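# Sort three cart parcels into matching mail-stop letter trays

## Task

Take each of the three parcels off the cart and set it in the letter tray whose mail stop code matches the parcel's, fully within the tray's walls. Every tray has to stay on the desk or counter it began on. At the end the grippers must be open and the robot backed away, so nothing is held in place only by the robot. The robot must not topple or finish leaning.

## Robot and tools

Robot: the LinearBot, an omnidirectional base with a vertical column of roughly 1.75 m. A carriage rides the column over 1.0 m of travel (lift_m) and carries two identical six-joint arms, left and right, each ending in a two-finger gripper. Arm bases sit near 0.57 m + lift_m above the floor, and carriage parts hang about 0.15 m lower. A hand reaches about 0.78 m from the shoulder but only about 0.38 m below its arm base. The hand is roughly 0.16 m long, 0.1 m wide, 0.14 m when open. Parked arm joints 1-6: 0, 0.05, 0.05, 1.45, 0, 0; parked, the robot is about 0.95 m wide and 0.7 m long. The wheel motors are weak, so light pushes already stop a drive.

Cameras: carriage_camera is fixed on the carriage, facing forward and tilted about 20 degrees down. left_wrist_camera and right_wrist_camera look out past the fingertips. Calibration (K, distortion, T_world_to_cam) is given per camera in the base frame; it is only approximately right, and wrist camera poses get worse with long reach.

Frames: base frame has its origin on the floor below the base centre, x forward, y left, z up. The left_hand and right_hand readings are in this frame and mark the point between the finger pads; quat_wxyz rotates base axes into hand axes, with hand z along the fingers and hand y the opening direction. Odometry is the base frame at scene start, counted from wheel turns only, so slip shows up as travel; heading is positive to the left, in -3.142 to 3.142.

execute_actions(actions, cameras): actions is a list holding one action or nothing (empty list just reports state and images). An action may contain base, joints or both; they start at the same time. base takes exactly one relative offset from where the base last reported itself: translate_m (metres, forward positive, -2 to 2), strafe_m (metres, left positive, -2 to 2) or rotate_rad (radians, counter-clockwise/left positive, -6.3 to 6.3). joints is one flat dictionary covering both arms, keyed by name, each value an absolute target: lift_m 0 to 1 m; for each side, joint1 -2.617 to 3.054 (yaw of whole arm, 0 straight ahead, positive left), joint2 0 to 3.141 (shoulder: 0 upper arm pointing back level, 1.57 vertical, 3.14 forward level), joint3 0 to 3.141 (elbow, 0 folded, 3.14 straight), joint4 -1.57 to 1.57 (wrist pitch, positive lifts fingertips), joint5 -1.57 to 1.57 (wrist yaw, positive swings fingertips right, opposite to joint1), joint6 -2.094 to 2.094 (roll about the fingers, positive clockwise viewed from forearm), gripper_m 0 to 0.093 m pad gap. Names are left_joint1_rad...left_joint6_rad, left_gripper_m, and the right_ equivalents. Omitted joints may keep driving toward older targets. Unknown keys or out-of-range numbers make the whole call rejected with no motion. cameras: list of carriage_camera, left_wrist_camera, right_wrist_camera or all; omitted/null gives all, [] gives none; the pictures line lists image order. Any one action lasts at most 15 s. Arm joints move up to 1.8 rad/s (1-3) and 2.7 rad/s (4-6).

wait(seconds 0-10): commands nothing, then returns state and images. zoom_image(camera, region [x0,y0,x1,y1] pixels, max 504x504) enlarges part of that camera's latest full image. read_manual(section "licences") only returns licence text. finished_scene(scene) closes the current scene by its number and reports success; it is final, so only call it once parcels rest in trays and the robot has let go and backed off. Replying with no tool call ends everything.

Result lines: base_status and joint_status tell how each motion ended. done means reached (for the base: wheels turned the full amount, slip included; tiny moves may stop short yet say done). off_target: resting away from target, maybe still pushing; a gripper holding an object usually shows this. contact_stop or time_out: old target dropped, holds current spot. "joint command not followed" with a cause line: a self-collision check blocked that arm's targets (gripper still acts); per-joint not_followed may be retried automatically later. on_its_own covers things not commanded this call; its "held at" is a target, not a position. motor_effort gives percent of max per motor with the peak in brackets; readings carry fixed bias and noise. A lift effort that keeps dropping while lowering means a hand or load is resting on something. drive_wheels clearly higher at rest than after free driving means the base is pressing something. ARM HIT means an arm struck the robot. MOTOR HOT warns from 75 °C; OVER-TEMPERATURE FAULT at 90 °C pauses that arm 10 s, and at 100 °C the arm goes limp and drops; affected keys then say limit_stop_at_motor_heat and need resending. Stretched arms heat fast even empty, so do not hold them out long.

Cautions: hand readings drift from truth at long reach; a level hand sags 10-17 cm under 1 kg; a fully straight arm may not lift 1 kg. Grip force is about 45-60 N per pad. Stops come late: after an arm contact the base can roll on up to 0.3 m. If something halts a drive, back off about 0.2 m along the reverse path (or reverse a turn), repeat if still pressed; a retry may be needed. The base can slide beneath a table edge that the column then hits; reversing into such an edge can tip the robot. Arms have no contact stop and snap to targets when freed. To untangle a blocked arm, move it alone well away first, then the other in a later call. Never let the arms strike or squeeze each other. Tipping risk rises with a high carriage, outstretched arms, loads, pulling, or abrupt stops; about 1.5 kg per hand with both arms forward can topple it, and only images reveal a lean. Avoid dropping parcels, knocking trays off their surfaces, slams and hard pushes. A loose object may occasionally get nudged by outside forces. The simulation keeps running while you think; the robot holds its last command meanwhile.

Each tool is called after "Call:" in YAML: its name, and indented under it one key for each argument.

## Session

Call:
execute_actions:
  actions: []
  cameras: ["carriage_camera"]

Scene clock: 0.00 s.
base_odometry: x=+0.000 y=+0.000 heading=+0.000 (m, m, rad; odometry frame)
base_status: not commanded
joint_positions: lift_m=+0.300 left_joint1_rad=-0.009 left_joint2_rad=+0.020 left_joint3_rad=+0.054 left_joint4_rad=+1.439 left_joint5_rad=-0.018 left_joint6_rad=+0.036 left_gripper_m=+0.094 right_joint1_rad=+0.019 right_joint2_rad=+0.058 right_joint3_rad=+0.046 right_joint4_rad=+1.457 right_joint5_rad=-0.009 right_joint6_rad=+0.038 right_gripper_m=+0.094
joint_status: not commanded
motor_effort: lift_m=+18 drive_wheels=+1 (%)
left_hand: x=+0.2853 y=+0.3157 z=+1.3240 quat_wxyz=(+0.999, -0.008, +0.049, +0.014) (m; base frame)
right_hand: x=+0.2955 y=-0.3107 z=+1.3221 quat_wxyz=(+0.998, -0.004, +0.063, +0.029) (m; base frame)
pictures: carriage_camera
camera_calibration (this result's frames):
carriage_camera: T_world_to_cam=[[-0.0321341, -0.999468, -0.00556009, 0.0146379], [-0.331755, 0.0159136, -0.943231, 1.29738], [0.942818, -0.0284653, -0.33209, 0.262313], [0, 0, 0, 1]] pos_world=[0.183568, 0.00145101, 1.31092]
Images, in order (width x height): carriage_camera 504x504.

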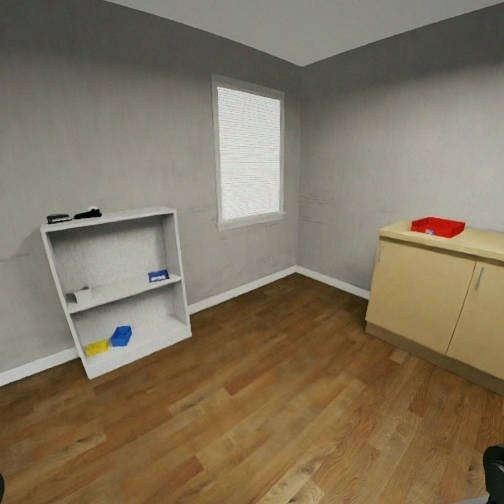

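Call:
execute_actions:
  actions:
    - {"base":{"rotate_rad":-0.85},"joints":{"lift_m":0.1}}
  cameras: ["carriage_camera"]

Call:
execute_actions:
  actions:
    - {"base":{"rotate_rad":-1.57},"joints":{"lift_m":0.3}}
  cameras: ["carriage_camera"]

Scene clock: 2.60 s.
base_odometry: x=+0.000 y=+0.000 heading=-0.849 (m, m, rad; odometry frame)
base_status: done
joint_positions: lift_m=+0.100 left_joint1_rad=-0.009 left_joint2_rad=+0.020 left_joint3_rad=+0.054 left_joint4_rad=+1.439 left_joint5_rad=-0.018 left_joint6_rad=+0.036 left_gripper_m=+0.094 right_joint1_rad=+0.019 right_joint2_rad=+0.058 right_joint3_rad=+0.046 right_joint4_rad=+1.457 right_joint5_rad=-0.009 right_joint6_rad=+0.038 right_gripper_m=+0.094
joint_status: all done
motor_effort: lift_m=+17(17) drive_wheels=+21(53) (%)
left_hand: x=+0.2853 y=+0.3157 z=+1.1239 quat_wxyz=(+0.999, -0.008, +0.049, +0.014) (m; base frame)
right_hand: x=+0.2955 y=-0.3107 z=+1.1219 quat_wxyz=(+0.998, -0.004, +0.063, +0.029) (m; base frame)
pictures: carriage_camera
camera_calibration (this result's frames):
carriage_camera: T_world_to_cam=[[-0.0321341, -0.999468, -0.00556009, 0.0135249], [-0.331755, 0.0159136, -0.943231, 1.10857], [0.942818, -0.0284653, -0.33209, 0.195838], [0, 0, 0, 1]] pos_world=[0.183568, 0.00145101, 1.11075]
Images, in order (width x height): carriage_camera 504x504.

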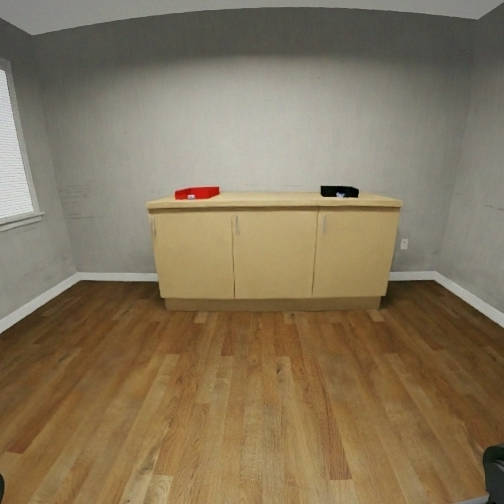

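Scene clock: 5.70 s.
base_odometry: x=+0.000 y=+0.000 heading=-2.417 (m, m, rad; odometry frame)
base_status: done
joint_positions: lift_m=+0.300 left_joint1_rad=-0.009 left_joint2_rad=+0.020 left_joint3_rad=+0.054 left_joint4_rad=+1.439 left_joint5_rad=-0.018 left_joint6_rad=+0.036 left_gripper_m=+0.094 right_joint1_rad=+0.019 right_joint2_rad=+0.058 right_joint3_rad=+0.046 right_joint4_rad=+1.456 right_joint5_rad=-0.009 right_joint6_rad=+0.038 right_gripper_m=+0.094
joint_status: all done
motor_effort: lift_m=+18(22) drive_wheels=+18(53) (%)
left_hand: x=+0.2853 y=+0.3157 z=+1.3237 quat_wxyz=(+0.999, -0.008, +0.049, +0.014) (m; base frame)
right_hand: x=+0.2956 y=-0.3107 z=+1.3217 quat_wxyz=(+0.998, -0.004, +0.063, +0.029) (m; base frame)
pictures: carriage_camera
camera_calibration (this result's frames):
carriage_camera: T_world_to_cam=[[-0.0321341, -0.999468, -0.00556009, 0.0146358], [-0.331755, 0.0159136, -0.943231, 1.29703], [0.942818, -0.0284653, -0.33209, 0.262191], [0, 0, 0, 1]] pos_world=[0.183568, 0.00145101, 1.31055]
Images, in order (width x height): carriage_camera 504x504.

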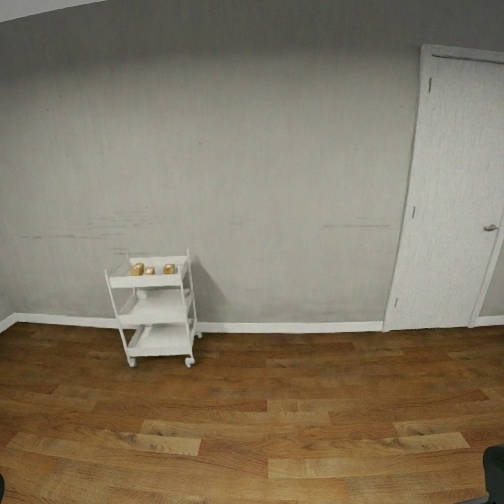

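Call:
execute_actions:
  actions:
    - {"base":{"strafe_m":0.6},"joints":{"lift_m":0.5}}
  cameras: ["carriage_camera"]

Call:
execute_actions:
  actions:
    - {"base":{"translate_m":0.94},"joints":{"left_joint1_rad":-0.5,"left_joint2_rad":2.61,"left_joint3_rad":1.55,"left_joint4_rad":-0.51,"left_joint5_rad":0,"left_joint6_rad":-0.55,"right_joint1_rad":0.5,"right_joint2_rad":2.61,"right_joint3_rad":1.56,"right_joint4_rad":-0.51,"right_joint5_rad":0,"right_joint6_rad":0.45}}

Scene clock: 10.40 s.
base_odometry: x=+0.397 y=-0.450 heading=-2.418 (m, m, rad; odometry frame)
base_status: done
joint_positions: lift_m=+0.500 left_joint1_rad=-0.009 left_joint2_rad=+0.020 left_joint3_rad=+0.054 left_joint4_rad=+1.439 left_joint5_rad=-0.018 left_joint6_rad=+0.036 left_gripper_m=+0.094 right_joint1_rad=+0.019 right_joint2_rad=+0.058 right_joint3_rad=+0.046 right_joint4_rad=+1.456 right_joint5_rad=-0.009 right_joint6_rad=+0.038 right_gripper_m=+0.094
joint_status: all done
motor_effort: lift_m=+19(22) drive_wheels=-12(47) (%)
left_hand: x=+0.2853 y=+0.3157 z=+1.5237 quat_wxyz=(+0.999, -0.008, +0.049, +0.014) (m; base frame)
right_hand: x=+0.2956 y=-0.3107 z=+1.5217 quat_wxyz=(+0.998, -0.004, +0.063, +0.029) (m; base frame)
pictures: carriage_camera
camera_calibration (this result's frames):
carriage_camera: T_world_to_cam=[[-0.0321341, -0.999468, -0.00556009, 0.0157478], [-0.331755, 0.0159136, -0.943231, 1.48567], [0.942818, -0.0284653, -0.33209, 0.328608], [0, 0, 0, 1]] pos_world=[0.183568, 0.00145101, 1.51055]
Images, in order (width x height): carriage_camera 504x504.

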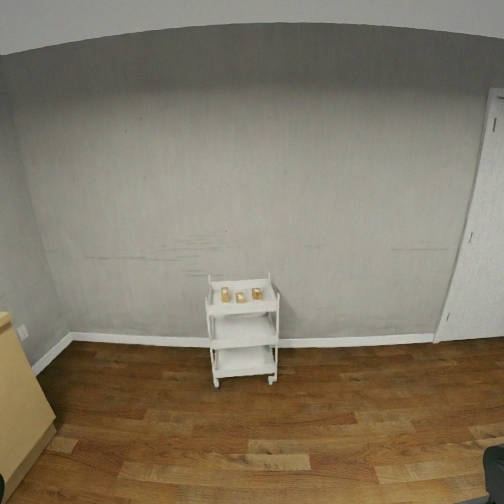

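Scene clock: 14.67 s.
base_odometry: x=-0.307 y=-1.073 heading=-2.418 (m, m, rad; odometry frame)
base_status: done
joint_positions: lift_m=+0.500 left_joint1_rad=-0.495 left_joint2_rad=+2.606 left_joint3_rad=+1.551 left_joint4_rad=-0.503 left_joint5_rad=-0.007 left_joint6_rad=-0.545 left_gripper_m=+0.094 right_joint1_rad=+0.496 right_joint2_rad=+2.616 right_joint3_rad=+1.548 right_joint4_rad=-0.509 right_joint5_rad=-0.002 right_joint6_rad=+0.441 right_gripper_m=+0.094
joint_status: all done
motor_effort: lift_m=+19(19) drive_wheels=-9(48) (%)
left_hand: x=+0.6355 y=+0.1130 z=+0.9105 quat_wxyz=(+0.007, -0.025, +1.000, +0.000) (m; base frame)
right_hand: x=+0.6296 y=-0.1139 z=+0.9062 quat_wxyz=(-0.003, -0.027, +1.000, +0.000) (m; base frame)
pictures: carriage_camera, left_wrist_camera, right_wrist_camera
camera_calibration (this result's frames):
carriage_camera: T_world_to_cam=[[-0.0321341, -0.999468, -0.00556009, 0.0157478], [-0.331755, 0.0159136, -0.943231, 1.48567], [0.942818, -0.0284653, -0.33209, 0.328608], [0, 0, 0, 1]] pos_world=[0.183568, 0.00145101, 1.51055]
left_wrist_camera: T_world_to_cam=[[0.0649712, -0.997455, 0.0293644, 0.0414253], [-0.826687, -0.0373199, 0.561423, 0.0188966], [-0.558899, -0.0607515, -0.827007, 1.23688], [0, 0, 0, 1]] pos_world=[0.70422, 0.117167, 1.01108]
right_wrist_camera: T_world_to_cam=[[0.0390964, -0.999202, 0.0081572, -0.145514], [-0.820798, -0.027458, 0.570559, 0.0073362], [-0.569879, -0.0290022, -0.821216, 1.22689], [0, 0, 0, 1]] pos_world=[0.710893, -0.109613, 1.00455]
Images, in order (width x height): carriage_camera 504x504, left_wrist_camera 504x504, right_wrist_camera 504x504.

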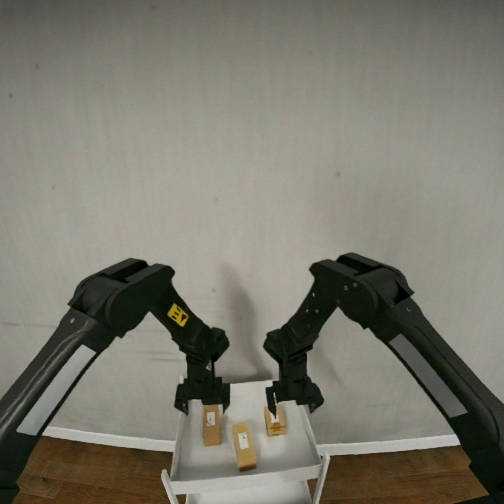

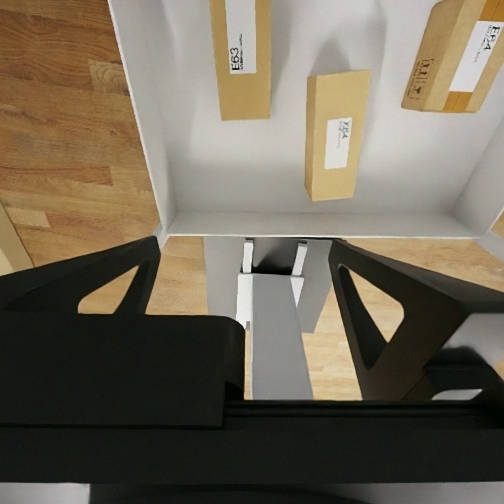

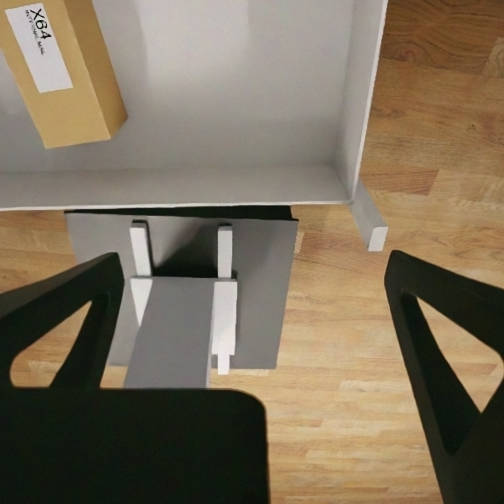

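Call:
execute_actions:
  actions:
    - {"base":{"translate_m":0.1},"joints":{"lift_m":0.37,"left_joint1_rad":-0.47,"left_joint6_rad":-0.55,"right_joint1_rad":0.55,"right_joint6_rad":0.42}}

Scene clock: 16.67 s.
base_odometry: x=-0.382 y=-1.139 heading=-2.417 (m, m, rad; odometry frame)
base_status: done
joint_positions: lift_m=+0.370 left_joint1_rad=-0.474 left_joint2_rad=+2.606 left_joint3_rad=+1.551 left_joint4_rad=-0.503 left_joint5_rad=-0.007 left_joint6_rad=-0.546 left_gripper_m=+0.094 right_joint1_rad=+0.554 right_joint2_rad=+2.616 right_joint3_rad=+1.548 right_joint4_rad=-0.510 right_joint5_rad=-0.001 right_joint6_rad=+0.424 right_gripper_m=+0.094
joint_status: all done
motor_effort: lift_m=+17(18) drive_wheels=-9(48) (%)
left_hand: x=+0.6396 y=+0.1210 z=+0.7808 quat_wxyz=(+0.007, -0.036, +0.999, +0.000) (m; base frame)
right_hand: x=+0.6174 y=-0.0929 z=+0.7765 quat_wxyz=(-0.003, -0.065, +0.998, -0.001) (m; base frame)
pictures: carriage_camera, left_wrist_camera, right_wrist_camera
camera_calibration (this result's frames):
carriage_camera: T_world_to_cam=[[-0.0321341, -0.999468, -0.00556009, 0.0150261], [-0.331755, 0.0159136, -0.943231, 1.36323], [0.942818, -0.0284653, -0.33209, 0.2855], [0, 0, 0, 1]] pos_world=[0.183568, 0.00145101, 1.38074]
left_wrist_camera: T_world_to_cam=[[0.0866532, -0.995802, 0.0294903, 0.0387691], [-0.825392, -0.0551852, 0.561857, 0.0963623], [-0.55787, -0.0730277, -0.826709, 1.13301], [0, 0, 0, 1]] pos_world=[0.708251, 0.126665, 0.881386]
right_wrist_camera: T_world_to_cam=[[0.114386, -0.993398, 0.00873313, -0.169422], [-0.816599, -0.0890149, 0.5703, 0.0638116], [-0.565758, -0.072366, -0.82139, 1.10767], [0, 0, 0, 1]] pos_world=[0.698159, -0.082466, 0.874913]
Images, in order (width x height): carriage_camera 504x504, left_wrist_camera 504x504, right_wrist_camera 504x504.

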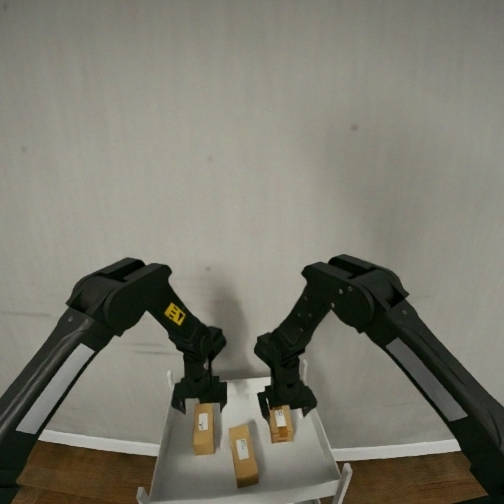

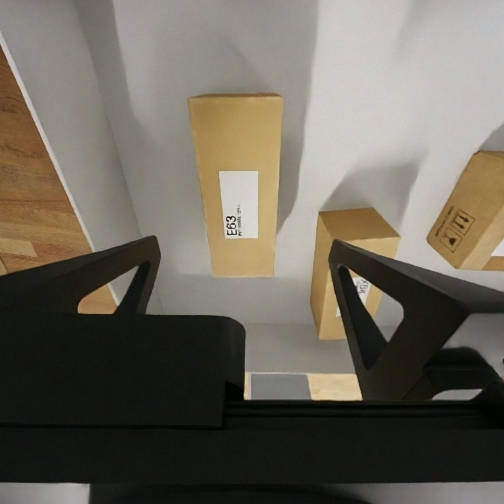

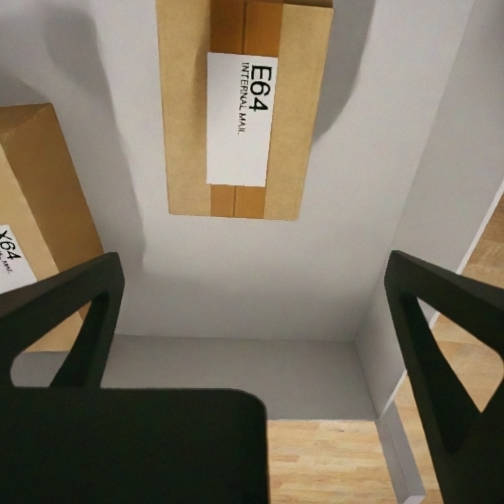

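Call:
execute_actions:
  actions:
    - {"joints":{"lift_m":0.325,"left_joint1_rad":-0.455,"left_joint4_rad":-0.53,"left_joint6_rad":-0.58,"right_joint1_rad":0.545,"right_joint2_rad":2.67,"right_joint3_rad":1.71,"right_joint4_rad":-0.6,"right_joint6_rad":0.49}}
  cameras: ["left_wrist_camera","right_wrist_camera"]

Scene clock: 17.77 s.
base_odometry: x=-0.382 y=-1.139 heading=-2.417 (m, m, rad; odometry frame)
base_status: not commanded
joint_positions: lift_m=+0.325 left_joint1_rad=-0.460 left_joint2_rad=+2.609 left_joint3_rad=+1.551 left_joint4_rad=-0.518 left_joint5_rad=-0.007 left_joint6_rad=-0.575 left_gripper_m=+0.094 right_joint1_rad=+0.551 right_joint2_rad=+2.682 right_joint3_rad=+1.686 right_joint4_rad=-0.588 right_joint5_rad=-0.001 right_joint6_rad=+0.483 right_gripper_m=+0.094
joint_status: all done
motor_effort: lift_m=+17(18) drive_wheels=-4(8) (%)
left_hand: x=+0.6382 y=+0.1279 z=+0.7347 quat_wxyz=(+0.000, -0.058, +0.998, +0.004) (m; base frame)
right_hand: x=+0.6346 y=-0.0839 z=+0.7287 quat_wxyz=(-0.006, -0.034, +0.999, -0.003) (m; base frame)
pictures: left_wrist_camera, right_wrist_camera
camera_calibration (this result's frames):
left_wrist_camera: T_world_to_cam=[[0.129873, -0.991315, 0.0206758, 0.0254663], [-0.813434, -0.0945988, 0.573913, 0.110055], [-0.566973, -0.0913543, -0.818655, 1.09684], [0, 0, 0, 1]] pos_world=[0.708093, 0.135857, 0.834246]
right_wrist_camera: T_world_to_cam=[[0.0528816, -0.99852, 0.0127199, -0.126316], [-0.817367, -0.0359631, 0.574993, 0.107475], [-0.573685, -0.0408034, -0.818059, 1.08404], [0, 0, 0, 1]] pos_world=[0.716425, -0.0780317, 0.82662]
Images, in order (width x height): left_wrist_camera 504x504, right_wrist_camera 504x504.

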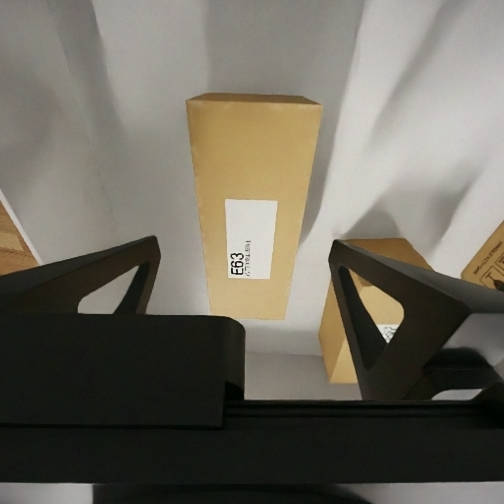

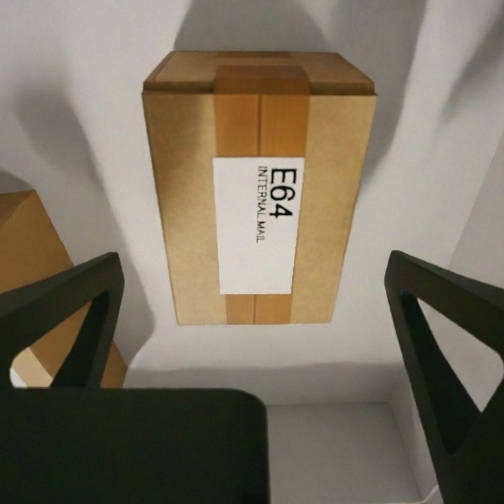

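Call:
execute_actions:
  actions:
    - {"joints":{"lift_m":0.291}}
  cameras: ["left_wrist_camera","right_wrist_camera"]

Call:
execute_actions:
  actions:
    - {"joints":{"left_gripper_m":0.03,"right_gripper_m":0.03}}
  cameras: []

Call:
execute_actions:
  actions:
    - {"joints":{"lift_m":0.45}}
  cameras: ["left_wrist_camera","right_wrist_camera"]

Scene clock: 19.67 s.
base_odometry: x=-0.382 y=-1.139 heading=-2.417 (m, m, rad; odometry frame)
base_status: not commanded
joint_positions: lift_m=+0.291 left_joint1_rad=-0.460 left_joint2_rad=+2.609 left_joint3_rad=+1.551 left_joint4_rad=-0.520 left_joint5_rad=-0.007 left_joint6_rad=-0.575 left_gripper_m=+0.094 right_joint1_rad=+0.551 right_joint2_rad=+2.682 right_joint3_rad=+1.686 right_joint4_rad=-0.594 right_joint5_rad=-0.001 right_joint6_rad=+0.483 right_gripper_m=+0.094
joint_status: all done
motor_effort: lift_m=+17(18) drive_wheels=+8(8) (%)
left_hand: x=+0.6375 y=+0.1282 z=+0.7006 quat_wxyz=(-0.002, -0.058, +0.998, +0.005) (m; base frame)
right_hand: x=+0.6336 y=-0.0847 z=+0.6949 quat_wxyz=(-0.008, -0.034, +0.999, -0.004) (m; base frame)
pictures: left_wrist_camera, right_wrist_camera
camera_calibration (this result's frames):
left_wrist_camera: T_world_to_cam=[[0.129927, -0.991342, 0.0189769, 0.027759], [-0.811862, -0.0953781, 0.576006, 0.126736], [-0.569209, -0.0902456, -0.817225, 1.06883], [0, 0, 0, 1]] pos_world=[0.707676, 0.136064, 0.799951]
right_wrist_camera: T_world_to_cam=[[0.0525644, -0.998501, 0.0152717, -0.128221], [-0.814756, -0.0340389, 0.578804, 0.121903], [-0.577417, -0.0428672, -0.815323, 1.05608], [0, 0, 0, 1]] pos_world=[0.715858, -0.0786078, 0.792445]
Images, in order (width x height): left_wrist_camera 504x504, right_wrist_camera 504x504.

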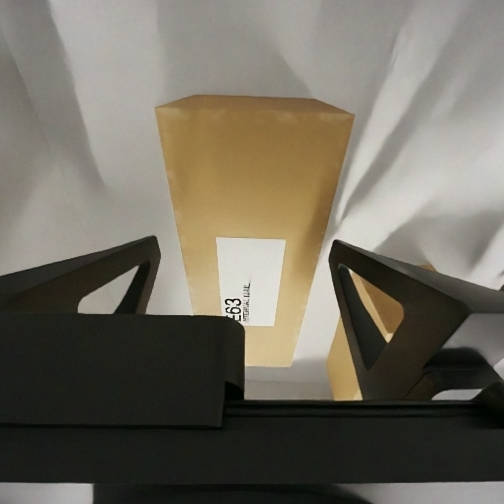

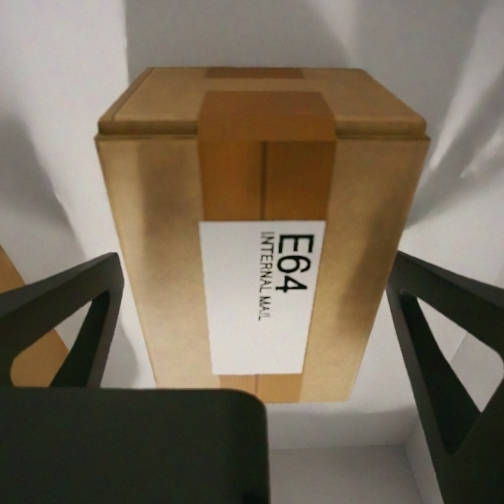

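Scene clock: 20.30 s.
base_odometry: x=-0.382 y=-1.139 heading=-2.417 (m, m, rad; odometry frame)
base_status: not commanded
joint_positions: lift_m=+0.291 left_joint1_rad=-0.460 left_joint2_rad=+2.609 left_joint3_rad=+1.551 left_joint4_rad=-0.520 left_joint5_rad=-0.006 left_joint6_rad=-0.576 left_gripper_m=+0.051 right_joint1_rad=+0.551 right_joint2_rad=+2.682 right_joint3_rad=+1.686 right_joint4_rad=-0.594 right_joint5_rad=-0.001 right_joint6_rad=+0.483 right_gripper_m=+0.059
joint_status: left_gripper_m off_target (ended at +0.051, target +0.030); right_gripper_m off_target (ended at +0.059, target +0.030)
motor_effort: lift_m=+17(17) drive_wheels=-6(10) (%)
left_hand: x=+0.6375 y=+0.1281 z=+0.7006 quat_wxyz=(-0.002, -0.058, +0.998, +0.005) (m; base frame)
right_hand: x=+0.6336 y=-0.0847 z=+0.6949 quat_wxyz=(-0.008, -0.034, +0.999, -0.004) (m; base frame)
pictures: none
No camera images: the call's "cameras" was empty. Leave "cameras" out to get every camera's image.

Scene clock: 21.47 s.
base_odometry: x=-0.382 y=-1.139 heading=-2.417 (m, m, rad; odometry frame)
base_status: not commanded
joint_positions: lift_m=+0.450 left_joint1_rad=-0.460 left_joint2_rad=+2.605 left_joint3_rad=+1.551 left_joint4_rad=-0.522 left_joint5_rad=-0.006 left_joint6_rad=-0.576 left_gripper_m=+0.051 right_joint1_rad=+0.551 right_joint2_rad=+2.680 right_joint3_rad=+1.686 right_joint4_rad=-0.596 right_joint5_rad=-0.001 right_joint6_rad=+0.483 right_gripper_m=+0.059
joint_status: all done
motor_effort: lift_m=+19(22) drive_wheels=+8(10) (%)
left_hand: x=+0.6381 y=+0.1278 z=+0.8609 quat_wxyz=(-0.001, -0.058, +0.998, +0.004) (m; base frame)
right_hand: x=+0.6336 y=-0.0848 z=+0.8545 quat_wxyz=(-0.009, -0.034, +0.999, -0.004) (m; base frame)
pictures: left_wrist_camera, right_wrist_camera
camera_calibration (this result's frames):
left_wrist_camera: T_world_to_cam=[[0.130276, -0.991258, 0.0208841, 0.0223139], [-0.812812, -0.0947147, 0.574774, 0.0364175], [-0.567771, -0.0918545, -0.818045, 1.20017], [0, 0, 0, 1]] pos_world=[0.708117, 0.135809, 0.960397]
right_wrist_camera: T_world_to_cam=[[0.0525786, -0.998489, 0.0159712, -0.131361], [-0.814495, -0.0336254, 0.579196, 0.0290152], [-0.577784, -0.0434618, -0.815032, 1.18613], [0, 0, 0, 1]] pos_world=[0.715866, -0.0786354, 0.952027]
Images, in order (width x height): left_wrist_camera 504x504, right_wrist_camera 504x504.

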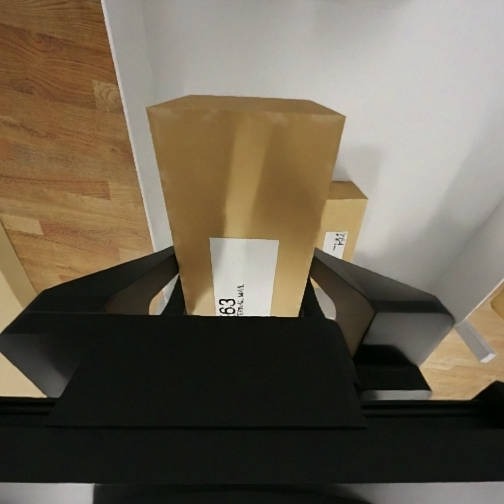

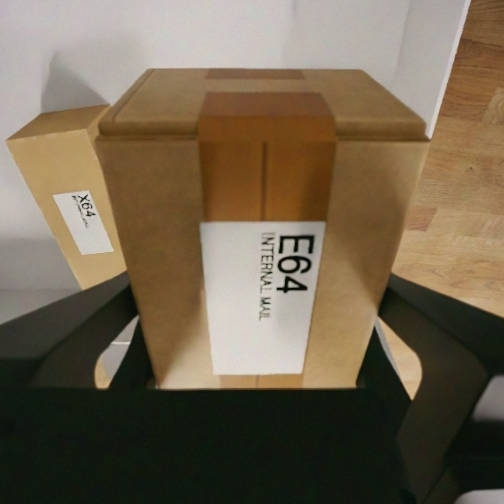

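Call:
execute_actions:
  actions:
    - {"base":{"translate_m":-0.9},"joints":{"left_joint1_rad":0,"left_joint2_rad":1.2,"left_joint3_rad":1.0,"left_joint4_rad":-0.6,"left_joint6_rad":0,"right_joint1_rad":0,"right_joint2_rad":1.2,"right_joint3_rad":1.0,"right_joint4_rad":-0.6,"right_joint6_rad":0}}
  cameras: []

Call:
execute_actions:
  actions:
    - {"base":{"rotate_rad":1.57},"joints":{"lift_m":0.25}}
  cameras: ["carriage_camera"]

Call:
execute_actions:
  actions:
    - {"base":{"translate_m":0.5}}

Scene clock: 26.03 s.
base_odometry: x=+0.292 y=-0.543 heading=-2.417 (m, m, rad; odometry frame)
base_status: done
joint_positions: lift_m=+0.450 left_joint1_rad=+0.003 left_joint2_rad=+1.207 left_joint3_rad=+1.018 left_joint4_rad=-0.598 left_joint5_rad=-0.005 left_joint6_rad=-0.004 left_gripper_m=+0.051 right_joint1_rad=-0.003 right_joint2_rad=+1.212 right_joint3_rad=+1.020 right_joint4_rad=-0.611 right_joint5_rad=+0.004 right_joint6_rad=+0.009 right_gripper_m=+0.059
joint_status: all done
motor_effort: lift_m=+18(19) drive_wheels=-4(63) (%)
left_hand: x=+0.6142 y=+0.3149 z=+1.2409 quat_wxyz=(+0.382, -0.004, +0.924, +0.002) (m; base frame)
right_hand: x=+0.6127 y=-0.3145 z=+1.2377 quat_wxyz=(+0.374, +0.006, +0.927, -0.001) (m; base frame)
pictures: none
No camera images: the call's "cameras" was empty. Leave "cameras" out to get every camera's image.

Scene clock: 29.13 s.
base_odometry: x=+0.292 y=-0.543 heading=-0.848 (m, m, rad; odometry frame)
base_status: done
joint_positions: lift_m=+0.250 left_joint1_rad=+0.003 left_joint2_rad=+1.207 left_joint3_rad=+1.005 left_joint4_rad=-0.605 left_joint5_rad=-0.005 left_joint6_rad=-0.004 left_gripper_m=+0.051 right_joint1_rad=-0.003 right_joint2_rad=+1.212 right_joint3_rad=+1.002 right_joint4_rad=-0.623 right_joint5_rad=+0.002 right_joint6_rad=+0.008 right_gripper_m=+0.059
joint_status: all done
motor_effort: lift_m=+17(18) drive_wheels=+16(53) (%)
left_hand: x=+0.6108 y=+0.3148 z=+1.0343 quat_wxyz=(+0.373, -0.004, +0.928, +0.002) (m; base frame)
right_hand: x=+0.6074 y=-0.3141 z=+1.0281 quat_wxyz=(+0.360, +0.006, +0.933, +0.000) (m; base frame)
pictures: carriage_camera
camera_calibration (this result's frames):
carriage_camera: T_world_to_cam=[[-0.0321341, -0.999468, -0.00556009, 0.0143587], [-0.331755, 0.0159136, -0.943231, 1.25001], [0.942818, -0.0284653, -0.33209, 0.245637], [0, 0, 0, 1]] pos_world=[0.183568, 0.00145101, 1.2607]
Images, in order (width x height): carriage_camera 504x504.

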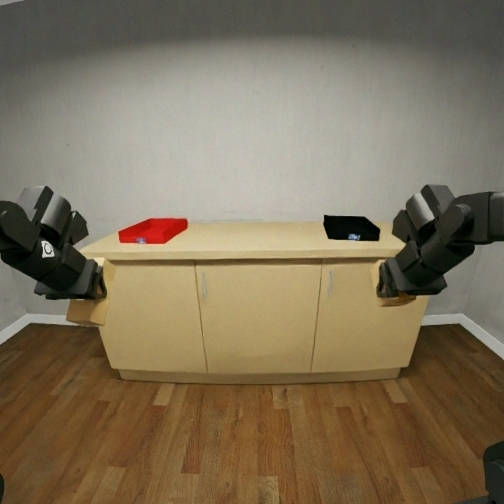

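Scene clock: 32.33 s.
base_odometry: x=+0.624 y=-0.917 heading=-0.847 (m, m, rad; odometry frame)
base_status: done
joint_positions: lift_m=+0.250 left_joint1_rad=+0.003 left_joint2_rad=+1.207 left_joint3_rad=+1.005 left_joint4_rad=-0.606 left_joint5_rad=-0.005 left_joint6_rad=-0.004 left_gripper_m=+0.051 right_joint1_rad=-0.003 right_joint2_rad=+1.212 right_joint3_rad=+1.002 right_joint4_rad=-0.623 right_joint5_rad=+0.002 right_joint6_rad=+0.008 right_gripper_m=+0.059
joint_status: not commanded
motor_effort: lift_m=+17(17) drive_wheels=-11(55) (%)
left_hand: x=+0.6107 y=+0.3148 z=+1.0342 quat_wxyz=(+0.373, -0.004, +0.928, +0.002) (m; base frame)
right_hand: x=+0.6073 y=-0.3141 z=+1.0280 quat_wxyz=(+0.360, +0.006, +0.933, +0.000) (m; base frame)
pictures: carriage_camera, left_wrist_camera, right_wrist_camera
camera_calibration (this result's frames):
carriage_camera: T_world_to_cam=[[-0.0321341, -0.999468, -0.00556009, 0.0143587], [-0.331755, 0.0159136, -0.943231, 1.25001], [0.942818, -0.0284653, -0.33209, 0.245637], [0, 0, 0, 1]] pos_world=[0.183568, 0.00145101, 1.2607]
left_wrist_camera: T_world_to_cam=[[0.000594593, -0.999523, 0.0308794, 0.279099], [-0.98836, -0.0052852, -0.152043, 0.762986], [0.152134, -0.0304296, -0.987891, 1.06025], [0, 0, 0, 1]] pos_world=[0.592639, 0.315261, 1.1548]
right_wrist_camera: T_world_to_cam=[[-0.0266444, -0.999604, -0.00907473, -0.288203], [-0.990376, 0.0276296, -0.135615, 0.76031], [0.135812, 0.00537402, -0.99072, 1.06497], [0, 0, 0, 1]] pos_world=[0.600679, -0.314819, 1.15558]
Images, in order (width x height): carriage_camera 504x504, left_wrist_camera 504x504, right_wrist_camera 504x504.

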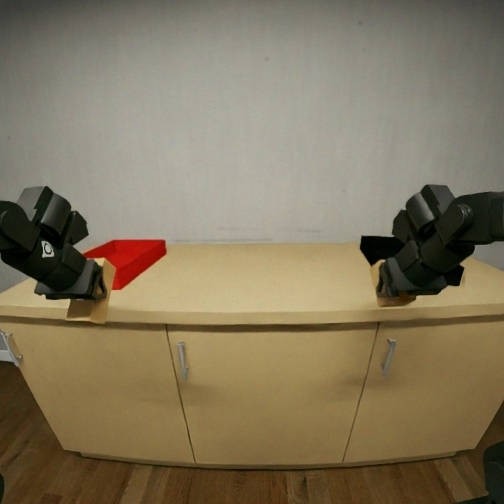

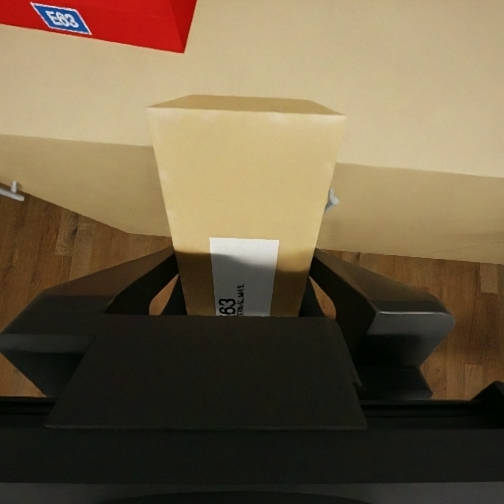

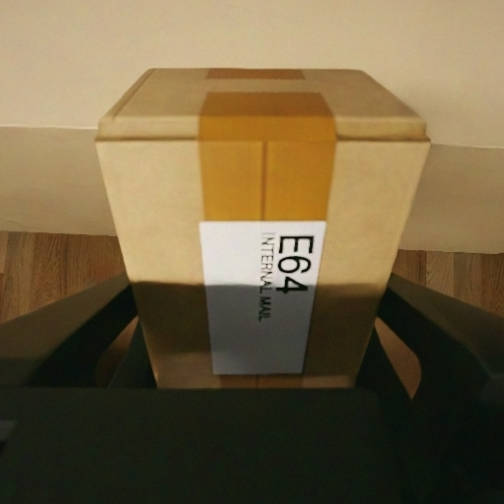

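Call:
execute_actions:
  actions:
    - {"joints":{"right_joint1_rad":-0.37,"right_joint3_rad":0.75,"right_joint4_rad":0.0}}
  cameras: ["carriage_camera","right_wrist_camera"]

Scene clock: 33.70 s.
base_odometry: x=+0.624 y=-0.917 heading=-0.847 (m, m, rad; odometry frame)
base_status: not commanded
joint_positions: lift_m=+0.250 left_joint1_rad=+0.003 left_joint2_rad=+1.207 left_joint3_rad=+1.005 left_joint4_rad=-0.606 left_joint5_rad=-0.005 left_joint6_rad=-0.004 left_gripper_m=+0.051 right_joint1_rad=-0.369 right_joint2_rad=+1.212 right_joint3_rad=+0.749 right_joint4_rad=-0.036 right_joint5_rad=+0.002 right_joint6_rad=+0.008 right_gripper_m=+0.059
joint_status: all done
motor_effort: lift_m=+17(17) drive_wheels=-13(13) (%)
left_hand: x=+0.6107 y=+0.3148 z=+1.0342 quat_wxyz=(+0.373, -0.004, +0.928, +0.002) (m; base frame)
right_hand: x=+0.6255 y=-0.4534 z=+1.0290 quat_wxyz=(+0.502, +0.161, +0.845, -0.092) (m; base frame)
pictures: carriage_camera, right_wrist_camera
camera_calibration (this result's frames):
carriage_camera: T_world_to_cam=[[-0.0321341, -0.999468, -0.00556009, 0.0143587], [-0.331755, 0.0159136, -0.943231, 1.25001], [0.942818, -0.0284653, -0.33209, 0.245637], [0, 0, 0, 1]] pos_world=[0.183568, 0.00145101, 1.2607]
right_wrist_camera: T_world_to_cam=[[-0.378119, -0.925623, -0.0157449, -0.166664], [-0.822427, 0.343675, -0.453323, 1.14745], [0.425017, -0.158461, -0.891207, 0.706586], [0, 0, 0, 1]] pos_world=[0.580363, -0.436651, 1.14725]
Images, in order (width x height): carriage_camera 504x504, right_wrist_camera 504x504.

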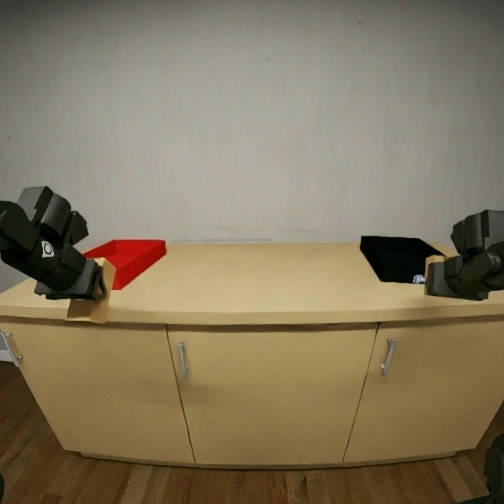

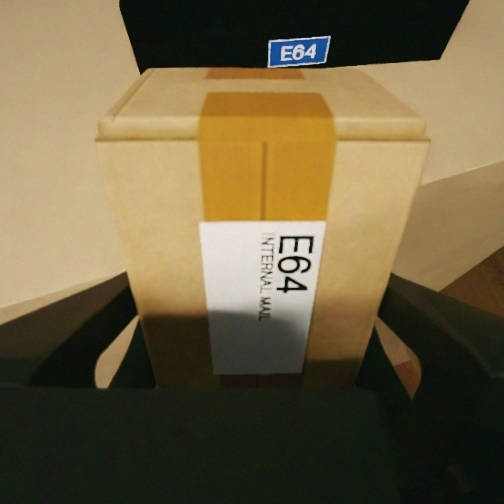

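Call:
execute_actions:
  actions:
    - {"base":{"translate_m":0.33},"joints":{"lift_m":0.65,"left_joint1_rad":0.43,"left_joint2_rad":1.9,"left_joint3_rad":1.79,"left_joint4_rad":-0.63,"left_joint6_rad":0.55,"right_joint1_rad":-0.62,"right_joint2_rad":1.9,"right_joint3_rad":1.79,"right_joint4_rad":-0.61,"right_joint6_rad":-0.57}}
  cameras: []

Call:
execute_actions:
  actions:
    - {"joints":{"left_joint2_rad":2.7,"right_joint2_rad":2.7}}

Scene clock: 36.70 s.
base_odometry: x=+0.843 y=-1.164 heading=-0.846 (m, m, rad; odometry frame)
base_status: done
joint_positions: lift_m=+0.650 left_joint1_rad=+0.435 left_joint2_rad=+1.900 left_joint3_rad=+1.780 left_joint4_rad=-0.642 left_joint5_rad=-0.002 left_joint6_rad=+0.545 left_gripper_m=+0.051 right_joint1_rad=-0.622 right_joint2_rad=+1.906 right_joint3_rad=+1.771 right_joint4_rad=-0.621 right_joint5_rad=+0.002 right_joint6_rad=-0.562 right_gripper_m=+0.059
joint_status: all done
motor_effort: lift_m=+19(23) drive_wheels=-17(53) (%)
left_hand: x=+0.7464 y=+0.5379 z=+1.4653 quat_wxyz=(+0.346, +0.050, +0.918, +0.186) (m; base frame)
right_hand: x=+0.6984 y=-0.6258 z=+1.4621 quat_wxyz=(+0.328, +0.028, +0.918, -0.222) (m; base frame)
pictures: none
No camera images: the call's "cameras" was empty. Leave "cameras" out to get every camera's image.

Scene clock: 38.00 s.
base_odometry: x=+0.843 y=-1.164 heading=-0.846 (m, m, rad; odometry frame)
base_status: not commanded
joint_positions: lift_m=+0.650 left_joint1_rad=+0.435 left_joint2_rad=+2.709 left_joint3_rad=+1.789 left_joint4_rad=-0.632 left_joint5_rad=-0.002 left_joint6_rad=+0.545 left_gripper_m=+0.051 right_joint1_rad=-0.622 right_joint2_rad=+2.717 right_joint3_rad=+1.771 right_joint4_rad=-0.617 right_joint5_rad=+0.002 right_joint6_rad=-0.562 right_gripper_m=+0.059
joint_status: all done
motor_effort: lift_m=+19(19) drive_wheels=-9(17) (%)
left_hand: x=+0.6800 y=+0.5071 z=+1.0617 quat_wxyz=(+0.008, +0.055, +0.998, +0.005) (m; base frame)
right_hand: x=+0.6315 y=-0.5779 z=+1.0545 quat_wxyz=(+0.003, +0.030, +1.000, -0.003) (m; base frame)
pictures: carriage_camera, left_wrist_camera, right_wrist_camera
camera_calibration (this result's frames):
carriage_camera: T_world_to_cam=[[-0.0321341, -0.999468, -0.00556009, 0.0165817], [-0.331755, 0.0159136, -0.943231, 1.62714], [0.942818, -0.0284653, -0.33209, 0.378414], [0, 0, 0, 1]] pos_world=[0.183568, 0.00145101, 1.66053]
left_wrist_camera: T_world_to_cam=[[-0.0957281, -0.995252, 0.0176168, 0.547831], [-0.822881, 0.0890822, 0.561188, -0.0809275], [-0.560093, 0.0392249, -0.827501, 1.3614], [0, 0, 0, 1]] pos_world=[0.748359, 0.499038, 1.16232]
right_wrist_camera: T_world_to_cam=[[-0.0753623, -0.997077, 0.0125427, -0.54153], [-0.825206, 0.0694231, 0.560549, -0.0190882], [-0.559781, 0.0318939, -0.828026, 1.37239], [0, 0, 0, 1]] pos_world=[0.711676, -0.582393, 1.15387]
Images, in order (width x height): carriage_camera 504x504, left_wrist_camera 504x504, right_wrist_camera 504x504.

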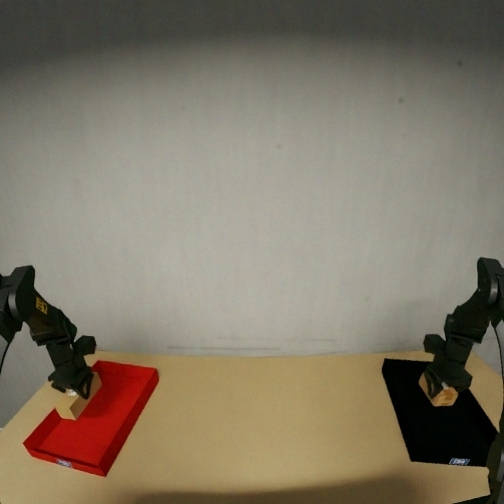

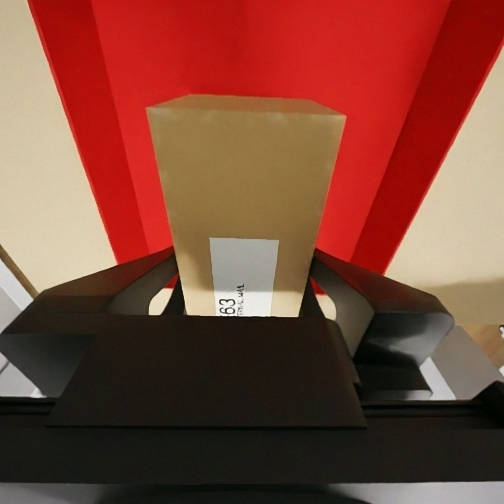

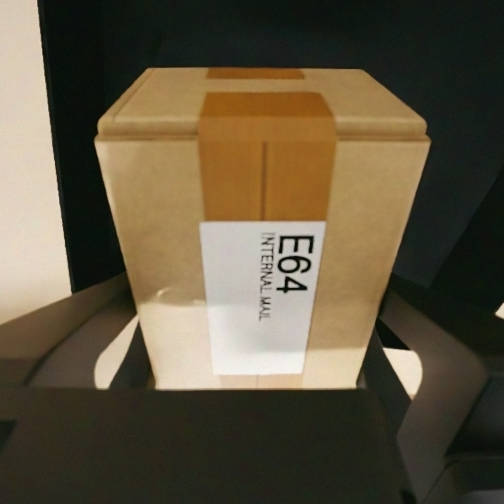

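Call:
execute_actions:
  actions:
    - {"base":{"strafe_m":-0.025},"joints":{"lift_m":0.545}}
  cameras: ["carriage_camera"]

Call:
execute_actions:
  actions:
    - {"joints":{"lift_m":0.53}}
  cameras: []

Scene clock: 39.13 s.
base_odometry: x=+0.824 y=-1.181 heading=-0.845 (m, m, rad; odometry frame)
base_status: done
joint_positions: lift_m=+0.545 left_joint1_rad=+0.431 left_joint2_rad=+2.706 left_joint3_rad=+1.789 left_joint4_rad=-0.630 left_joint5_rad=-0.002 left_joint6_rad=+0.545 left_gripper_m=+0.051 right_joint1_rad=-0.620 right_joint2_rad=+2.715 right_joint3_rad=+1.771 right_joint4_rad=-0.614 right_joint5_rad=+0.002 right_joint6_rad=-0.562 right_gripper_m=+0.059
joint_status: all done
motor_effort: lift_m=+17(18) drive_wheels=+9(41) (%)
left_hand: x=+0.6819 y=+0.5062 z=+0.9582 quat_wxyz=(+0.010, +0.057, +0.998, +0.006) (m; base frame)
right_hand: x=+0.6335 y=-0.5778 z=+0.9507 quat_wxyz=(+0.005, +0.029, +1.000, -0.004) (m; base frame)
pictures: carriage_camera
camera_calibration (this result's frames):
carriage_camera: T_world_to_cam=[[-0.0321341, -0.999468, -0.00556009, 0.015999], [-0.331755, 0.0159136, -0.943231, 1.52827], [0.942818, -0.0284653, -0.33209, 0.343607], [0, 0, 0, 1]] pos_world=[0.183568, 0.00145101, 1.55571]
Images, in order (width x height): carriage_camera 504x504.

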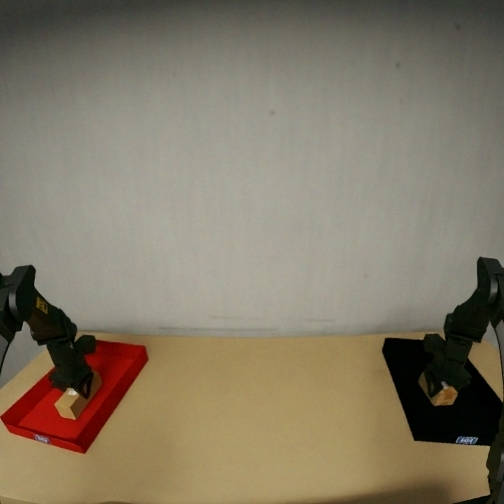

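Scene clock: 39.67 s.
base_odometry: x=+0.824 y=-1.181 heading=-0.845 (m, m, rad; odometry frame)
base_status: not commanded
joint_positions: lift_m=+0.530 left_joint1_rad=+0.431 left_joint2_rad=+2.688 left_joint3_rad=+1.789 left_joint4_rad=-0.640 left_joint5_rad=-0.007 left_joint6_rad=+0.545 left_gripper_m=+0.051 right_joint1_rad=-0.620 right_joint2_rad=+2.691 right_joint3_rad=+1.771 right_joint4_rad=-0.632 right_joint5_rad=+0.008 right_joint6_rad=-0.562 right_gripper_m=+0.059
joint_status: all done
motor_effort: lift_m=+15(16) drive_wheels=+8(6) (%)
left_hand: x=+0.6840 y=+0.5081 z=+0.9513 quat_wxyz=(+0.012, +0.057, +0.998, +0.010) (m; base frame)
right_hand: x=+0.6348 y=-0.5800 z=+0.9462 quat_wxyz=(+0.005, +0.029, +1.000, -0.008) (m; base frame)
pictures: none
No camera images: the call's "cameras" was empty. Leave "cameras" out to get every camera's image.


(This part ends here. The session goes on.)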